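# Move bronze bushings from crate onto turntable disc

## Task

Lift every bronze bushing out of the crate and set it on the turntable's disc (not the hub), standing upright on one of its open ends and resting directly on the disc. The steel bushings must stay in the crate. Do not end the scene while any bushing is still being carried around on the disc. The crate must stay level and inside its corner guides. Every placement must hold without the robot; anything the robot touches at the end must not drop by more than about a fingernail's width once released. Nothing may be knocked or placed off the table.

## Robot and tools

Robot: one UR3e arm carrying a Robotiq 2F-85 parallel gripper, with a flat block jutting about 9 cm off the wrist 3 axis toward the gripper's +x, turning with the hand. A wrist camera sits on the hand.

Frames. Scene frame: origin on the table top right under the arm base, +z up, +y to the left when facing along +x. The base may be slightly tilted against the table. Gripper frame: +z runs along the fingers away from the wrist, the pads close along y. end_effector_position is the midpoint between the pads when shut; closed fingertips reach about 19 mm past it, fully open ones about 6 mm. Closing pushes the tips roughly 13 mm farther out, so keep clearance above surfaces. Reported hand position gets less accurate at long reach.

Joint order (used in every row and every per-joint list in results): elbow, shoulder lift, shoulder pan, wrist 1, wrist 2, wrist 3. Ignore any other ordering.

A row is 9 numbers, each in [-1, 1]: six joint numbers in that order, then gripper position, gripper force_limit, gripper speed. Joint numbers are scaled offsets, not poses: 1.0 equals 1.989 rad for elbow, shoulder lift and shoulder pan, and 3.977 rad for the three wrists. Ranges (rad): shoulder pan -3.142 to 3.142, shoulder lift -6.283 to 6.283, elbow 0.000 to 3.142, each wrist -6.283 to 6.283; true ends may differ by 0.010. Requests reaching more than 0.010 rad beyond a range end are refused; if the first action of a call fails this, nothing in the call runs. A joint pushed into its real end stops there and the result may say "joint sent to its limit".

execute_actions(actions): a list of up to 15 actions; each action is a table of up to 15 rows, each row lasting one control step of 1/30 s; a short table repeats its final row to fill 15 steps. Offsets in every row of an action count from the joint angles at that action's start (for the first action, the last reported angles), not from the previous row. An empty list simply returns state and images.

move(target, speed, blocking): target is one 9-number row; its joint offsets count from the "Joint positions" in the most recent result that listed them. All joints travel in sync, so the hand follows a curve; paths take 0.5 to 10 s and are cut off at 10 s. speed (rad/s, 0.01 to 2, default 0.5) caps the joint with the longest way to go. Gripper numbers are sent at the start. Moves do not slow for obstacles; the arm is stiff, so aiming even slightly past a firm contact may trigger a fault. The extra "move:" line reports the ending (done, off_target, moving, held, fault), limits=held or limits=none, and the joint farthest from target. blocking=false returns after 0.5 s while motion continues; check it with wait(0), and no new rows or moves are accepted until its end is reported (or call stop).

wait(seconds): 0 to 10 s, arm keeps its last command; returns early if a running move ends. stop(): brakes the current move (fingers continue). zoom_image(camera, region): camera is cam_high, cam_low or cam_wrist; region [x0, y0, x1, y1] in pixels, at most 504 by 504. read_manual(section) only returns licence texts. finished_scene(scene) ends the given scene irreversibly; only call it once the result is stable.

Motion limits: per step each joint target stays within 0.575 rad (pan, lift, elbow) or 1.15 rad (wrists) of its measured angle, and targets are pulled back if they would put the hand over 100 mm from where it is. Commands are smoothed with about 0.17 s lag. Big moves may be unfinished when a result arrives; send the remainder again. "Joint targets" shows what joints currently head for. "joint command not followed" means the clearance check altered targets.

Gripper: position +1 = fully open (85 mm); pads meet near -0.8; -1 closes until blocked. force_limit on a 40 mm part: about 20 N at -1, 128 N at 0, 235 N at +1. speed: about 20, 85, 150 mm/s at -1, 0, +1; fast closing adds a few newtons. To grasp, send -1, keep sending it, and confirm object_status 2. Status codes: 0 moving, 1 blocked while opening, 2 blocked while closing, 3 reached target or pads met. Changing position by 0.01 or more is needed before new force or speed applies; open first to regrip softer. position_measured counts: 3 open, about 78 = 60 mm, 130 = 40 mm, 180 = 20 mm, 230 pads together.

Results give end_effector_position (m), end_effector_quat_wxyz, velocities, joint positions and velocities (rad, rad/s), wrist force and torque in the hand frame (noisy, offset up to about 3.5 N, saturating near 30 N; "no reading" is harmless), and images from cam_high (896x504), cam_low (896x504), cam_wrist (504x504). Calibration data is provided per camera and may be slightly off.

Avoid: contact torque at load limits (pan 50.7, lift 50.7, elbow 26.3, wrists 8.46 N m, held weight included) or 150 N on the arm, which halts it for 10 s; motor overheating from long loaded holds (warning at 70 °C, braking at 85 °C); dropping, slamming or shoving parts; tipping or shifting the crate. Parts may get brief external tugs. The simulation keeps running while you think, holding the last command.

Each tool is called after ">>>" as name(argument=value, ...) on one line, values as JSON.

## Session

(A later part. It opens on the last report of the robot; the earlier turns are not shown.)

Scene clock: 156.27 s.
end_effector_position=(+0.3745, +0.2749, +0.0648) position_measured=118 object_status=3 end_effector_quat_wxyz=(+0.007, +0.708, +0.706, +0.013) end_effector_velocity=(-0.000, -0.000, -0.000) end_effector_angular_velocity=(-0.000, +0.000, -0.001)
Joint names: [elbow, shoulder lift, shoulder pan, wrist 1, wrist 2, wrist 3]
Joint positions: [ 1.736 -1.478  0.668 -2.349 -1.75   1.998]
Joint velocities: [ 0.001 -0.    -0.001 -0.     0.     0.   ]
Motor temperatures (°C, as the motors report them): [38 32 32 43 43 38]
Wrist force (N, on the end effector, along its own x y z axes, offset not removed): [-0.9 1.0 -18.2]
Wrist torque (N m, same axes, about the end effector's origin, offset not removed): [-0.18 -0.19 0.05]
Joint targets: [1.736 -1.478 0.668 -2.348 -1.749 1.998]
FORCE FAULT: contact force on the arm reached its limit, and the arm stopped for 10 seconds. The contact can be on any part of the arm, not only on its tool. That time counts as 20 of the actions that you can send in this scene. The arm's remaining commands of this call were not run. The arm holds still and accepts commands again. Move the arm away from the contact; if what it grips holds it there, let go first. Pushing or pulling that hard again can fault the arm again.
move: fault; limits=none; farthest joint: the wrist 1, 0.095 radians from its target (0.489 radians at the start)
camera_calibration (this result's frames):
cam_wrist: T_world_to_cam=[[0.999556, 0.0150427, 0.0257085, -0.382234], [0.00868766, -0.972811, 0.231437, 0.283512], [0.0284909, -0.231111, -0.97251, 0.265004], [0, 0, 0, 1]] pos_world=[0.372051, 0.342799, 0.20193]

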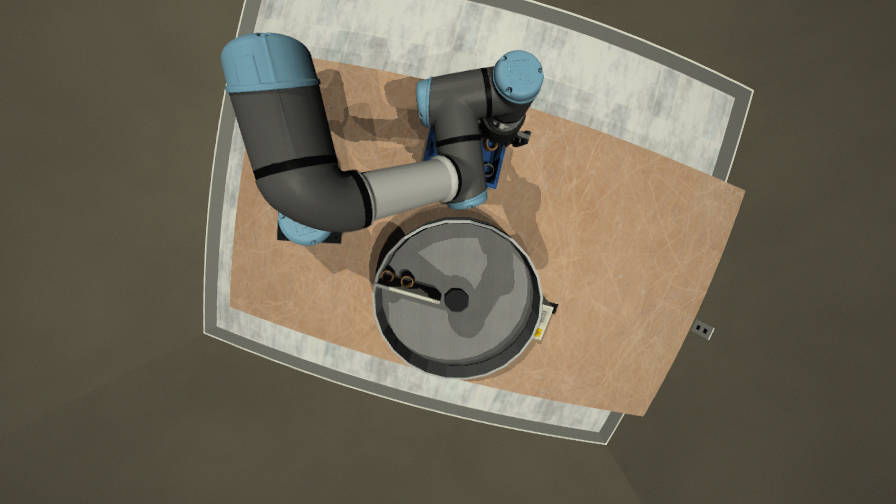

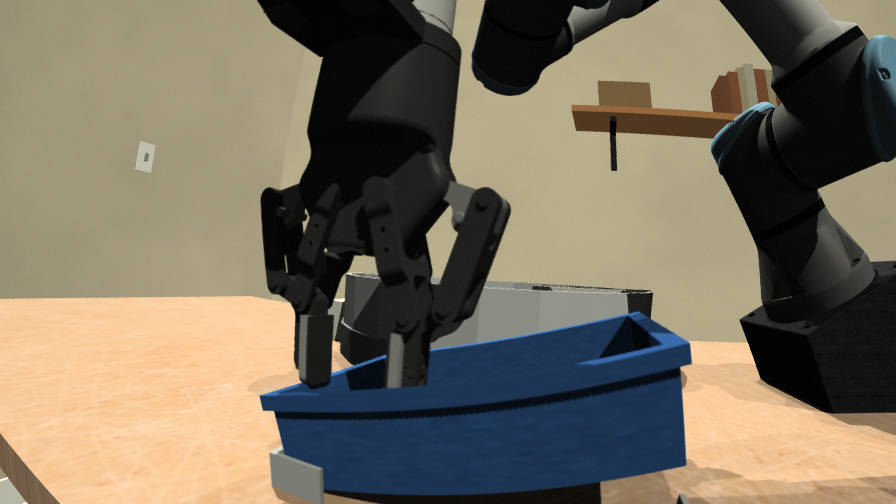

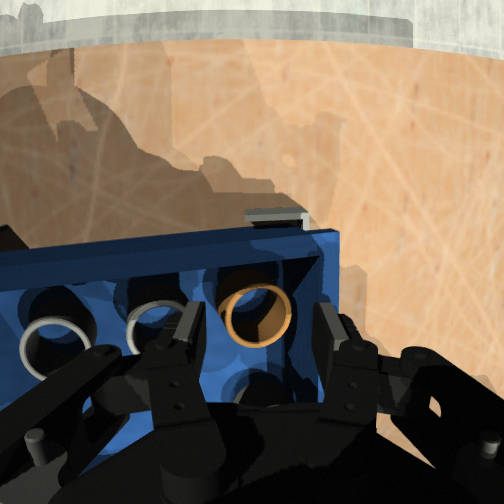

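>>> move(target=[-0.088,-0.091,0.028,0.099,-0.006,0.012,0.09,-0.5,0], speed=0.3)

Scene clock: 161.07 s.
end_effector_position=(+0.3635, +0.2701, +0.1507) position_measured=118 object_status=3 end_effector_quat_wxyz=(+0.001, +0.706, +0.709, -0.000) end_effector_velocity=(+0.000, +0.000, +0.001) end_effector_angular_velocity=(+0.000, -0.000, -0.000)
Joint names: [elbow, shoulder lift, shoulder pan, wrist 1, wrist 2, wrist 3]
Joint positions: [ 1.561 -1.659  0.723 -1.955 -1.773  2.045]
Joint velocities: [-0.002 -0.001  0.     0.002 -0.     0.   ]
Motor temperatures (°C, as the motors report them): [38 32 32 43 43 38]
Wrist force (N, on the end effector, along its own x y z axes, offset not removed): [0.3 0.7 -0.2]
Wrist torque (N m, same axes, about the end effector's origin, offset not removed): [0.02 -0.08 0.00]
Joint targets: [1.561 -1.659 0.723 -1.955 -1.773 2.045]
move: done; limits=none; farthest joint: the shoulder pan, 0.000 radians from its target (0.056 radians at the start)
camera_calibration (this result's frames):
cam_wrist: T_world_to_cam=[[0.999747, 0.0224824, -0.000749851, -0.371484], [0.0220034, -0.97043, 0.240377, 0.252276], [0.00467657, -0.240332, -0.970679, 0.358605], [0, 0, 0, 1]] pos_world=[0.364162, 0.339352, 0.287171]

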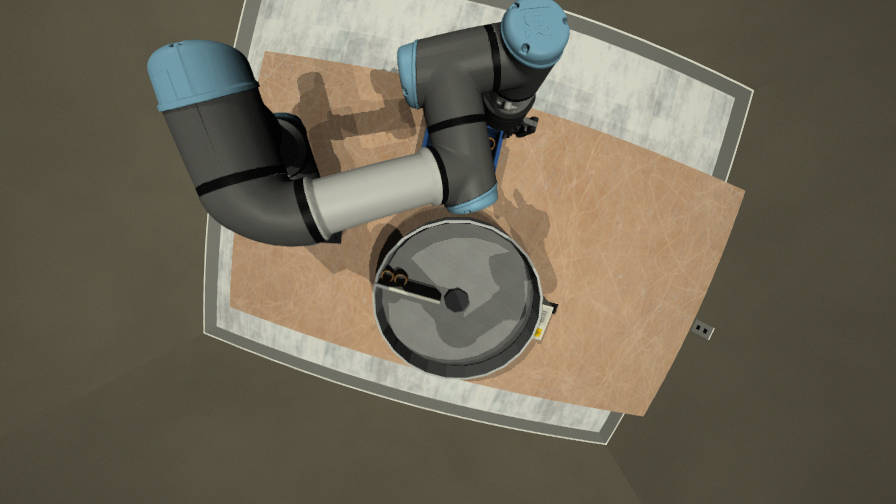

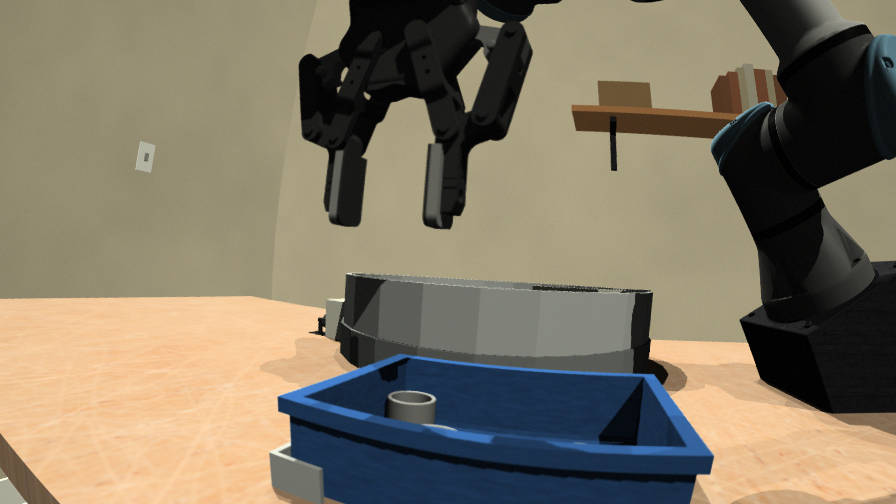

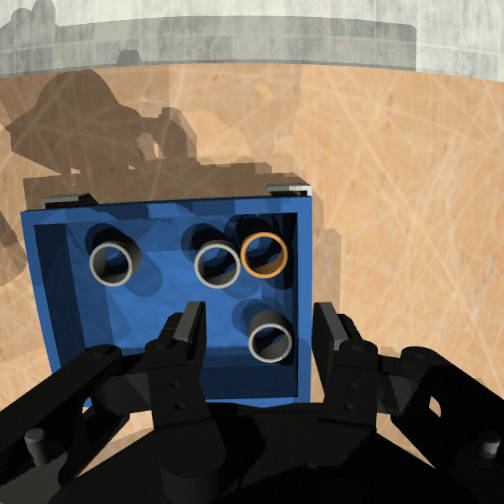

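>>> move(target=[0.082,0.062,-0.029,-0.075,0.007,-0.408,0.0,-0.5,0], speed=0.8)

Scene clock: 176.90 s.
end_effector_position=(+0.3677, +0.2689, +0.0806) position_measured=128 object_status=3 end_effector_quat_wxyz=(+0.001, -0.002, +1.000, +0.000) end_effector_velocity=(+0.000, +0.001, +0.000) end_effector_angular_velocity=(+0.001, -0.001, +0.003)
Joint names: [elbow, shoulder lift, shoulder pan, wrist 1, wrist 2, wrist 3]
Joint positions: [ 1.724 -1.536  0.666 -2.253 -1.746  0.423]
Joint velocities: [-0.    -0.     0.001 -0.     0.    -0.002]
Motor temperatures (°C, as the motors report them): [38 32 32 43 43 38]
Wrist force (N, on the end effector, along its own x y z axes, offset not removed): [1.3 1.7 0.0]
Wrist torque (N m, same axes, about the end effector's origin, offset not removed): [0.23 -0.24 0.01]
Joint targets: [1.724 -1.536 0.666 -2.253 -1.746 0.423]
move: done; limits=none; farthest joint: the wrist 3, 0.001 radians from its target (1.623 radians at the start)
camera_calibration (this result's frames):
cam_wrist: T_world_to_cam=[[-0.0219567, 0.999757, -0.00174943, -0.262717], [0.970067, 0.0217278, 0.241863, -0.347664], [0.241842, 0.00361344, -0.970309, 0.137426], [0, 0, 0, 1]] pos_world=[0.298253, 0.269711, 0.216973]

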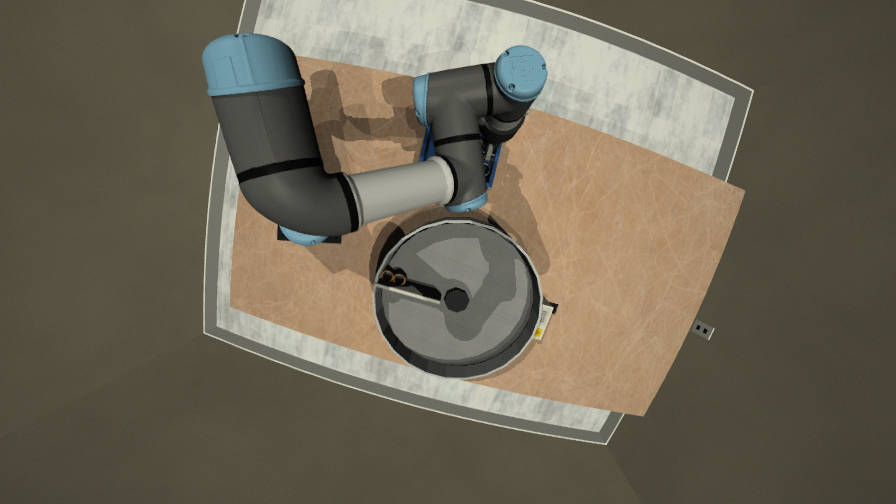

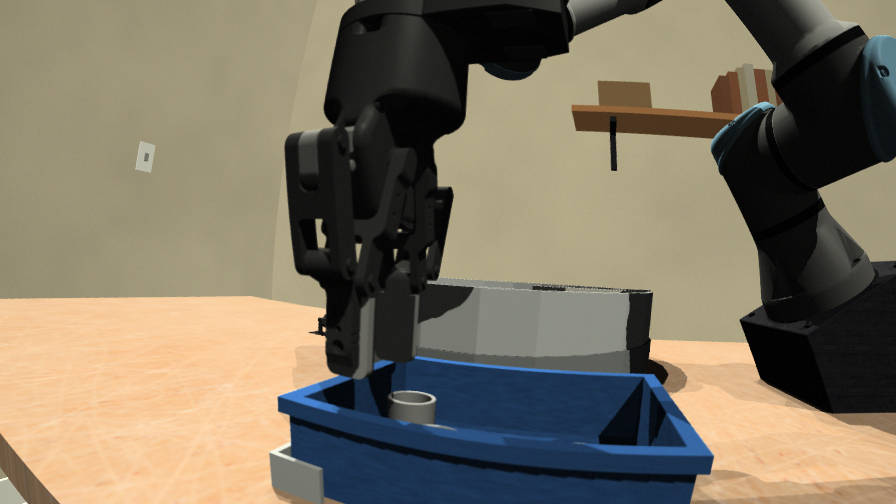

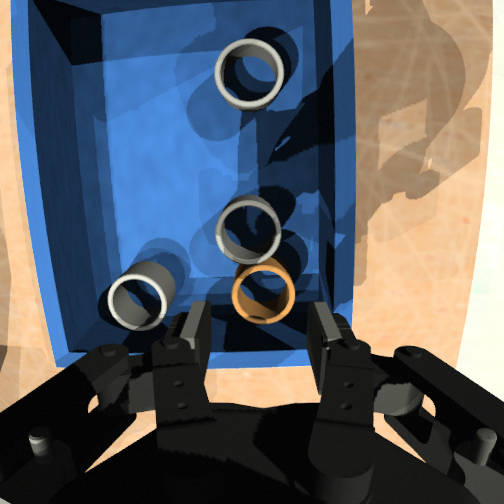

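>>> move(target=[0.0445,0.0543,-0.0136,-0.0498,0.0033,-0.006,0.0,-0.5,0], speed=0.1)

Scene clock: 185.73 s.
end_effector_position=(+0.3633, +0.2666, +0.0342) position_measured=128 object_status=3 end_effector_quat_wxyz=(+0.000, -0.002, +1.000, -0.000) end_effector_velocity=(+0.000, -0.000, -0.000) end_effector_angular_velocity=(-0.000, -0.001, -0.000)
Joint names: [elbow, shoulder lift, shoulder pan, wrist 1, wrist 2, wrist 3]
Joint positions: [ 1.812 -1.428  0.639 -2.451 -1.732  0.399]
Joint velocities: [ 0.001  0.001 -0.001 -0.002 -0.    -0.   ]
Motor temperatures (°C, as the motors report them): [38 32 32 43 43 38]
Wrist force (N, on the end effector, along its own x y z axes, offset not removed): [1.5 1.7 -0.3]
Wrist torque (N m, same axes, about the end effector's origin, offset not removed): [0.21 -0.30 0.03]
Joint targets: [1.812 -1.428 0.639 -2.451 -1.732 0.399]
move: done; limits=none; farthest joint: the shoulder pan, 0.000 radians from its target (0.027 radians at the start)
camera_calibration (this result's frames):
cam_wrist: T_world_to_cam=[[-0.0221008, 0.999753, -0.00242684, -0.260532], [0.97062, 0.0220385, 0.239605, -0.332311], [0.2396, 0.00293994, -0.970867, 0.0944957], [0, 0, 0, 1]] pos_world=[0.294148, 0.267513, 0.170734]

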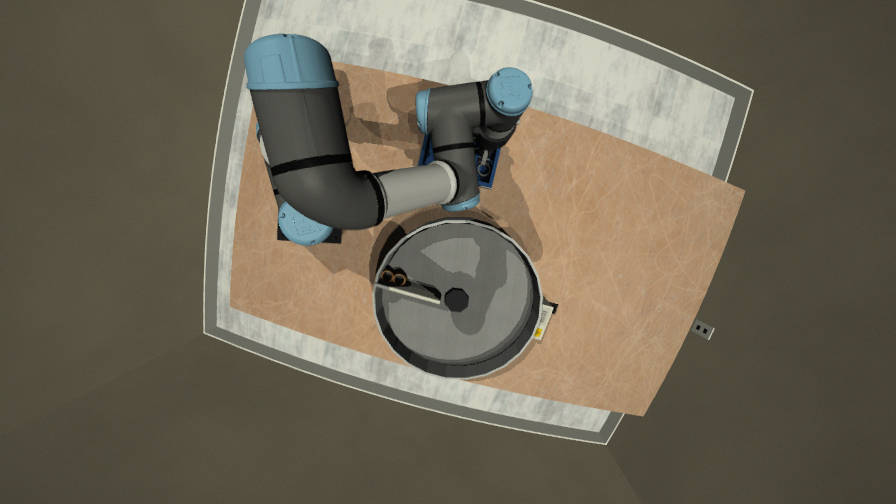

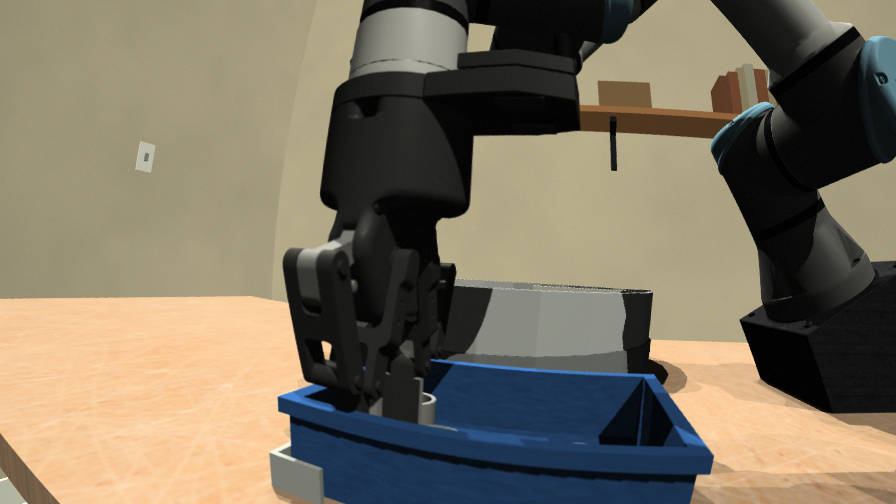

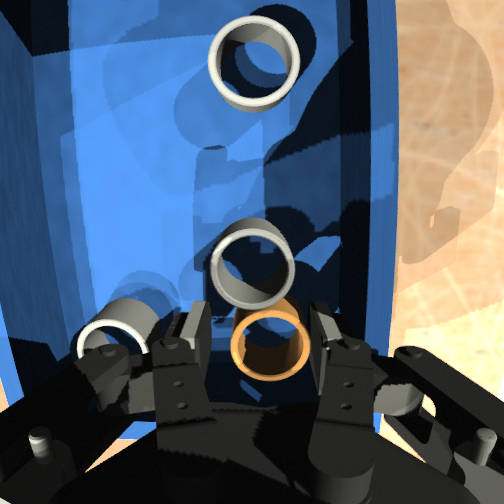

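>>> move(target=[0,0,0,0,0,0,-1,-0.5,0])

>>> move(target=[-0.0445,-0.0543,0.0136,0.0498,-0.0033,0.006,-1,-0.5,0], speed=0.25)

>>> move(target=[-0.082,-0.062,0.029,0.075,-0.007,0.012,-1,-0.5,0], speed=0.7)

>>> move(target=[0.104,-0.226,-0.718,0.109,0.161,0.065,-1,-0.5,0], speed=1)

>>> move(target=[0.116,0.073,0.073,-0.110,-0.015,0.034,-1,-0.5,0], speed=0.4)

Scene clock: 195.83 s.
end_effector_position=(+0.3633, +0.2666, +0.0342) position_measured=155 object_status=2 end_effector_quat_wxyz=(+0.000, -0.002, +1.000, -0.000) end_effector_velocity=(+0.001, -0.000, +0.000) end_effector_angular_velocity=(-0.000, -0.001, -0.001)
Joint names: [elbow, shoulder lift, shoulder pan, wrist 1, wrist 2, wrist 3]
Joint positions: [ 1.812 -1.428  0.639 -2.451 -1.732  0.399]
Joint velocities: [-0.001 -0.    -0.001  0.001 -0.    -0.   ]
Motor temperatures (°C, as the motors report them): [38 32 32 43 43 38]
Wrist force (N, on the end effector, along its own x y z axes, offset not removed): [0.5 2.2 -5.5]
Wrist torque (N m, same axes, about the end effector's origin, offset not removed): [0.15 -0.12 -0.02]
Joint targets: [1.812 -1.428 0.639 -2.451 -1.732 0.399]
move: done; limits=none; farthest joint: the shoulder pan, 0.000 radians from its target (0.000 radians at the start)
camera_calibration (this result's frames):
cam_wrist: T_world_to_cam=[[-0.0220988, 0.999753, -0.00241161, -0.260532], [0.97062, 0.0220329, 0.239606, -0.332313], [0.2396, 0.00295425, -0.970867, 0.0944699], [0, 0, 0, 1]] pos_world=[0.294157, 0.26751, 0.170714]

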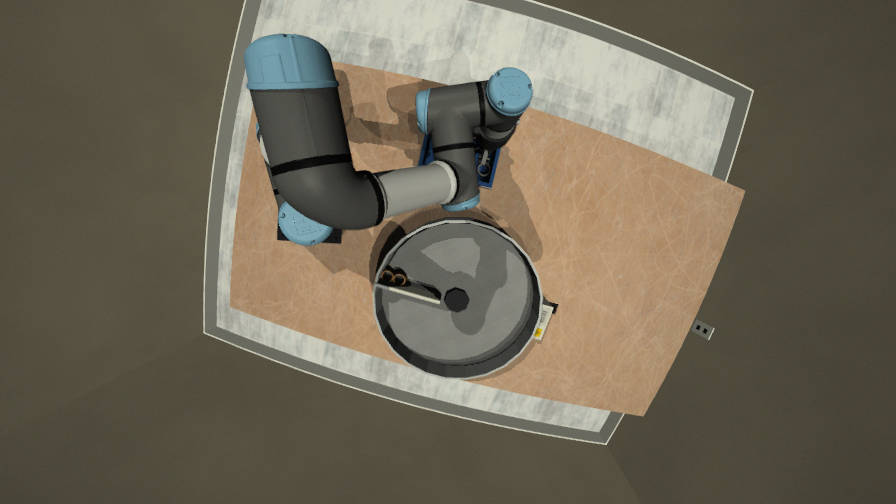

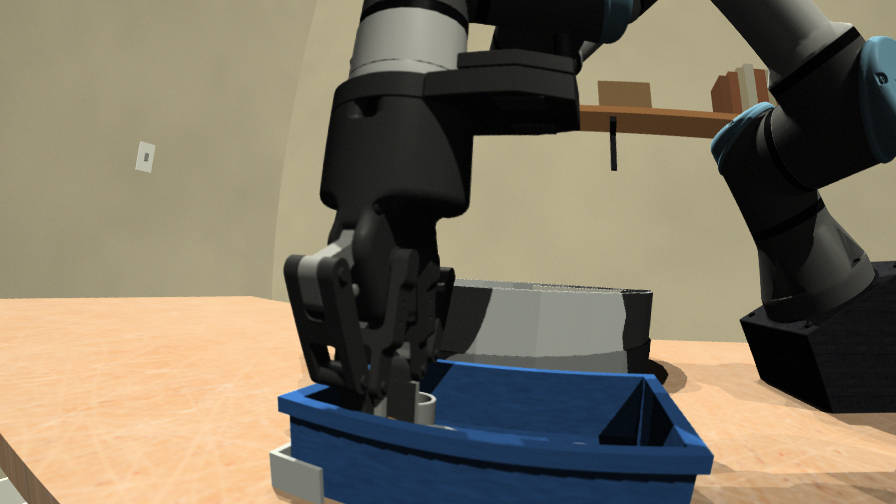

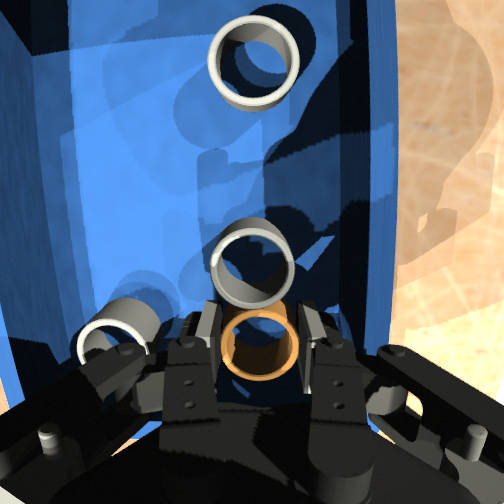

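Scene clock: 197.20 s.
end_effector_position=(+0.3677, +0.2689, +0.0806) position_measured=155 object_status=2 end_effector_quat_wxyz=(+0.001, -0.002, +1.000, +0.000) end_effector_velocity=(-0.000, -0.000, +0.000) end_effector_angular_velocity=(-0.001, +0.001, +0.000)
Joint names: [elbow, shoulder lift, shoulder pan, wrist 1, wrist 2, wrist 3]
Joint positions: [ 1.724 -1.536  0.666 -2.253 -1.746  0.423]
Joint velocities: [-0.    -0.001  0.     0.002 -0.     0.   ]
Motor temperatures (°C, as the motors report them): [38 32 32 43 43 38]
Wrist force (N, on the end effector, along its own x y z axes, offset not removed): [1.1 1.7 0.7]
Wrist torque (N m, same axes, about the end effector's origin, offset not removed): [0.27 -0.21 -0.02]
Joint targets: [1.724 -1.536 0.666 -2.253 -1.746 0.423]
move: done; limits=none; farthest joint: the shoulder pan, 0.000 radians from its target (0.027 radians at the start)
camera_calibration (this result's frames):
cam_wrist: T_world_to_cam=[[-0.0219549, 0.999757, -0.00173588, -0.26272], [0.970068, 0.0217229, 0.24186, -0.347671], [0.241839, 0.00362608, -0.97031, 0.137413], [0, 0, 0, 1]] pos_world=[0.298265, 0.26971, 0.216964]

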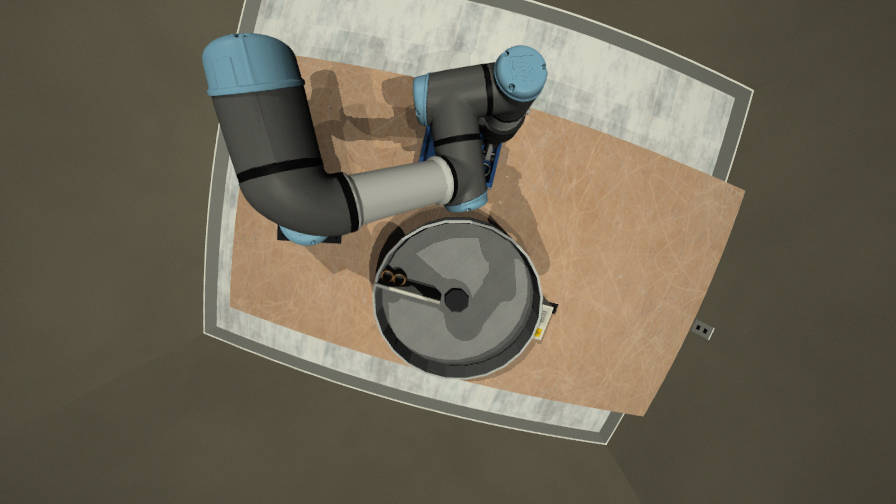

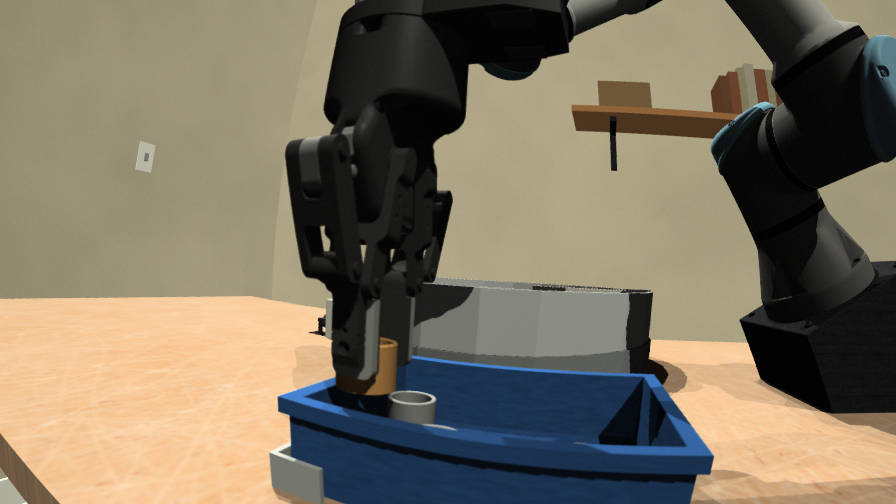

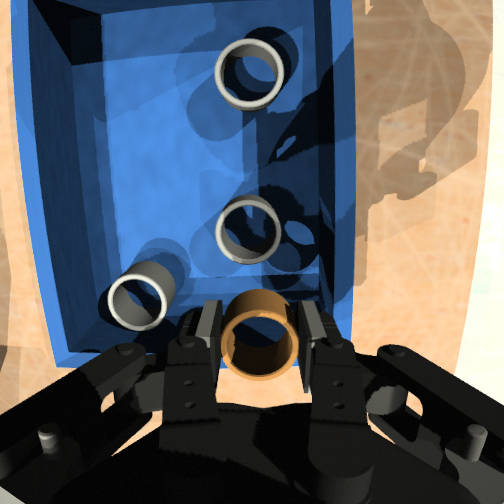

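Scene clock: 198.33 s.
end_effector_position=(+0.3635, +0.2701, +0.1506) position_measured=155 object_status=2 end_effector_quat_wxyz=(+0.001, -0.004, +1.000, -0.001) end_effector_velocity=(-0.001, -0.000, +0.000) end_effector_angular_velocity=(-0.000, +0.002, +0.001)
Joint names: [elbow, shoulder lift, shoulder pan, wrist 1, wrist 2, wrist 3]
Joint positions: [ 1.561 -1.659  0.723 -1.955 -1.773  0.47 ]
Joint velocities: [ 0.001 -0.001  0.001  0.002 -0.     0.   ]
Motor temperatures (°C, as the motors report them): [38 32 32 43 43 38]
Wrist force (N, on the end effector, along its own x y z axes, offset not removed): [0.8 1.1 0.2]
Wrist torque (N m, same axes, about the end effector's origin, offset not removed): [0.14 -0.14 0.04]
Joint targets: [1.561 -1.659 0.723 -1.955 -1.773 0.470]
move: done; limits=none; farthest joint: the wrist 1, 0.001 radians from its target (0.299 radians at the start)
camera_calibration (this result's frames):
cam_wrist: T_world_to_cam=[[-0.0264745, 0.999644, -0.00333784, -0.261986], [0.970352, 0.0265009, 0.240239, -0.361719], [0.240242, 0.00312132, -0.970708, 0.207165], [0, 0, 0, 1]] pos_world=[0.294289, 0.270832, 0.287121]

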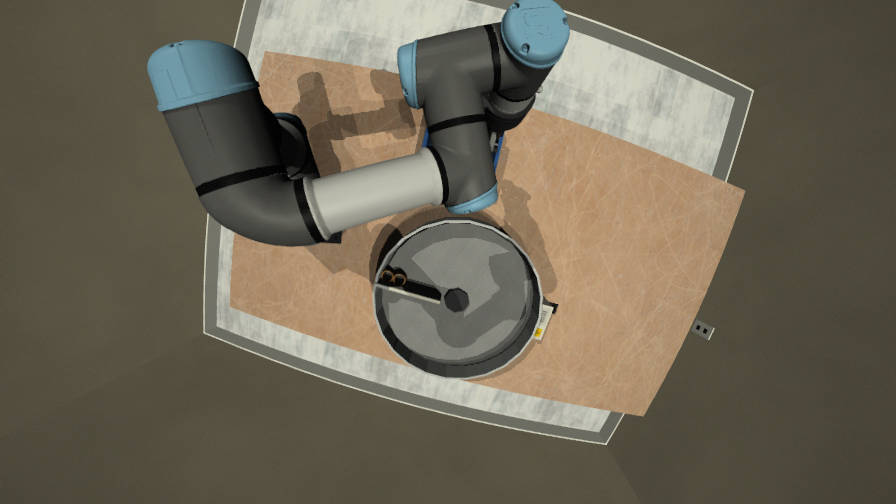

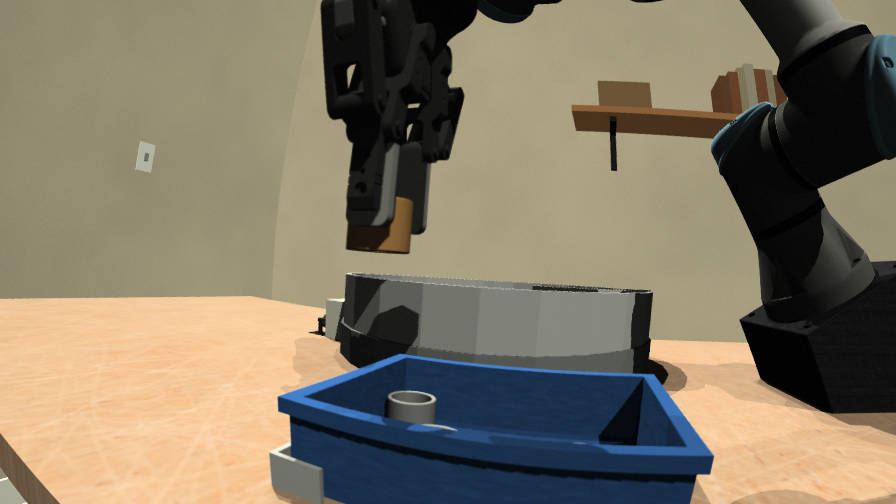

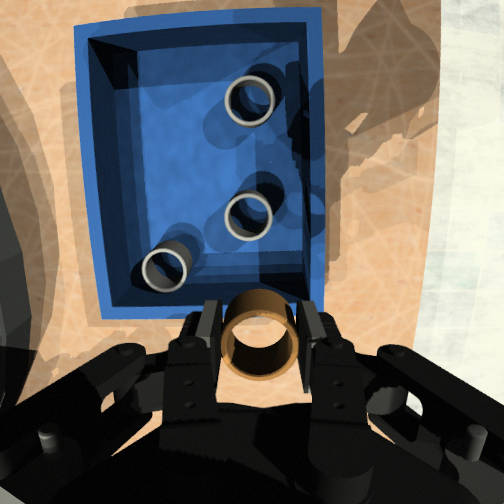

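Scene clock: 200.53 s.
end_effector_position=(+0.4009, -0.0183, +0.1505) position_measured=155 object_status=2 end_effector_quat_wxyz=(-0.001, +0.704, +0.710, +0.001) end_effector_velocity=(+0.000, +0.000, +0.000) end_effector_angular_velocity=(+0.001, -0.001, -0.001)
Joint names: [elbow, shoulder lift, shoulder pan, wrist 1, wrist 2, wrist 3]
Joint positions: [ 1.767 -2.108 -0.704 -1.522 -1.133  0.729]
Joint velocities: [-0.    -0.001 -0.     0.001  0.001  0.   ]
Motor temperatures (°C, as the motors report them): [38 32 32 43 43 38]
Wrist force (N, on the end effector, along its own x y z axes, offset not removed): [1.0 1.0 -0.1]
Wrist torque (N m, same axes, about the end effector's origin, offset not removed): [0.12 -0.15 0.00]
Joint targets: [1.768 -2.108 -0.705 -1.522 -1.133 0.729]
move: done; limits=none; farthest joint: the shoulder pan, 0.000 radians from its target (1.428 radians at the start)
camera_calibration (this result's frames):
cam_wrist: T_world_to_cam=[[0.999674, 0.0255044, -0.000833704, -0.402315], [0.0249789, -0.971351, 0.236333, -0.0289952], [0.00521771, -0.236277, -0.971672, 0.28895], [0, 0, 0, 1]] pos_world=[0.4014, 0.0503686, 0.287282]

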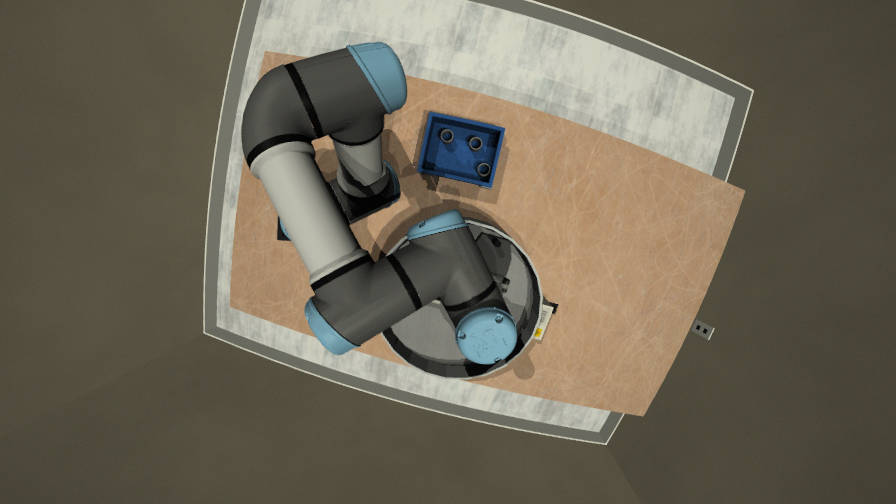

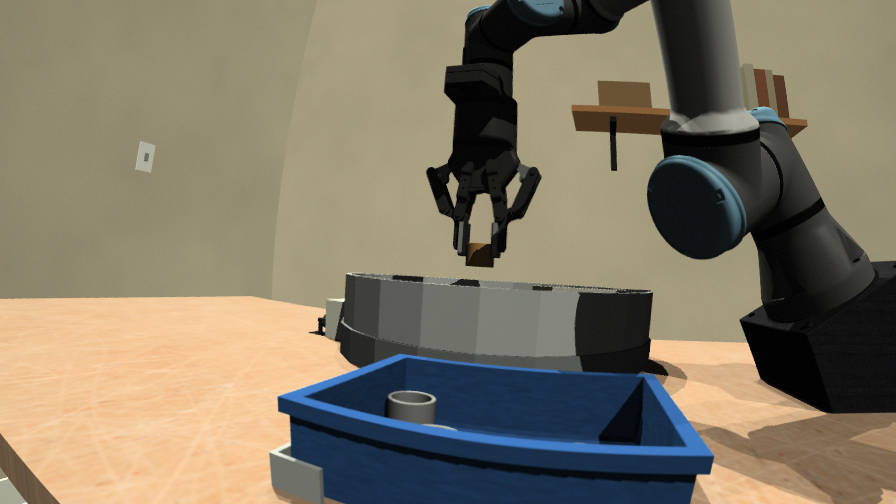

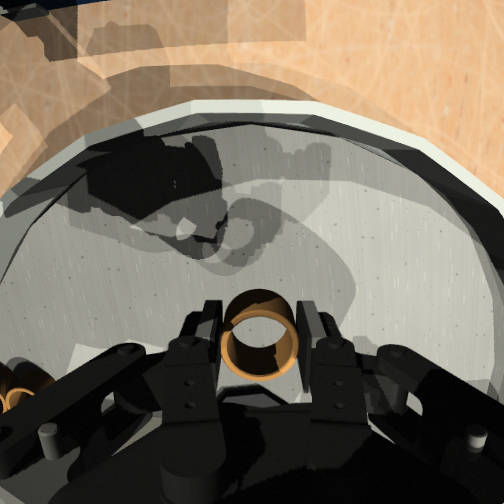

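Scene clock: 202.27 s.
end_effector_position=(+0.4004, -0.0243, +0.0832) position_measured=155 object_status=2 end_effector_quat_wxyz=(+0.000, +0.699, +0.715, -0.005) end_effector_velocity=(-0.001, +0.001, -0.001) end_effector_angular_velocity=(+0.002, +0.002, -0.000)
Joint names: [elbow, shoulder lift, shoulder pan, wrist 1, wrist 2, wrist 3]
Joint positions: [ 1.998 -1.963 -0.559 -1.959 -1.193  0.864]
Joint velocities: [ 0.003  0.001  0.001 -0.002 -0.001  0.001]
Motor temperatures (°C, as the motors report them): [38 32 32 43 43 38]
Wrist force (N, on the end effector, along its own x y z axes, offset not removed): [1.2 1.8 0.0]
Wrist torque (N m, same axes, about the end effector's origin, offset not removed): [0.26 -0.21 -0.02]
Joint targets: [1.998 -1.963 -0.559 -1.959 -1.193 0.864]
move: done; limits=none; farthest joint: the shoulder pan, 0.000 radians from its target (0.146 radians at the start)
camera_calibration (this result's frames):
cam_wrist: T_world_to_cam=[[0.999116, 0.041019, -0.00915031, -0.40043], [0.0420082, -0.968166, 0.24676, -0.0264829], [0.00126284, -0.246927, -0.969033, 0.223219], [0, 0, 0, 1]] pos_world=[0.400906, 0.045904, 0.219178]

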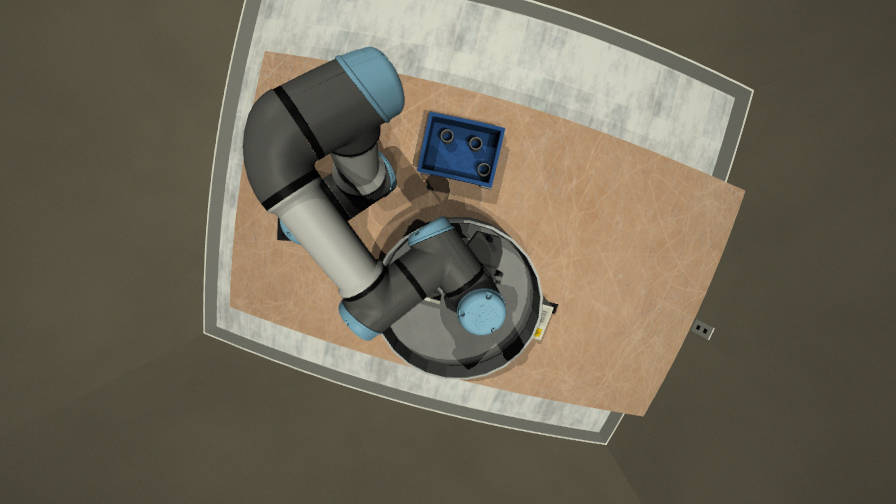

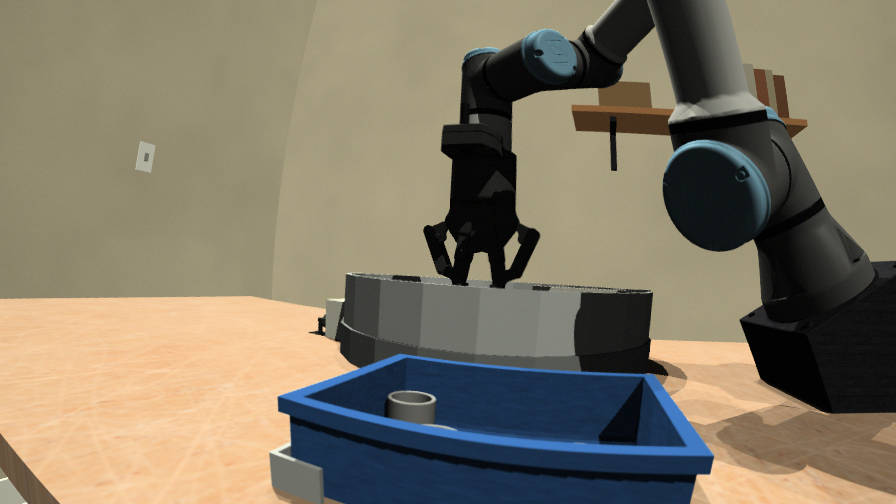

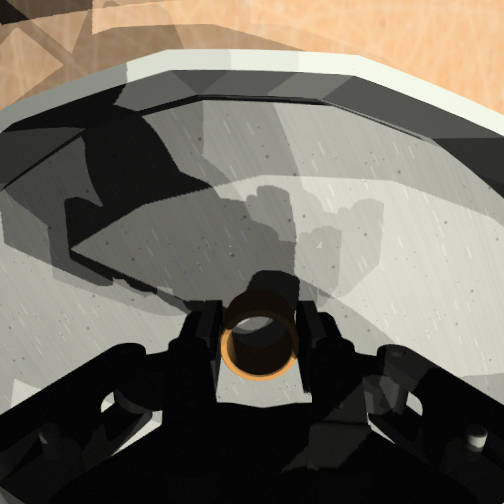

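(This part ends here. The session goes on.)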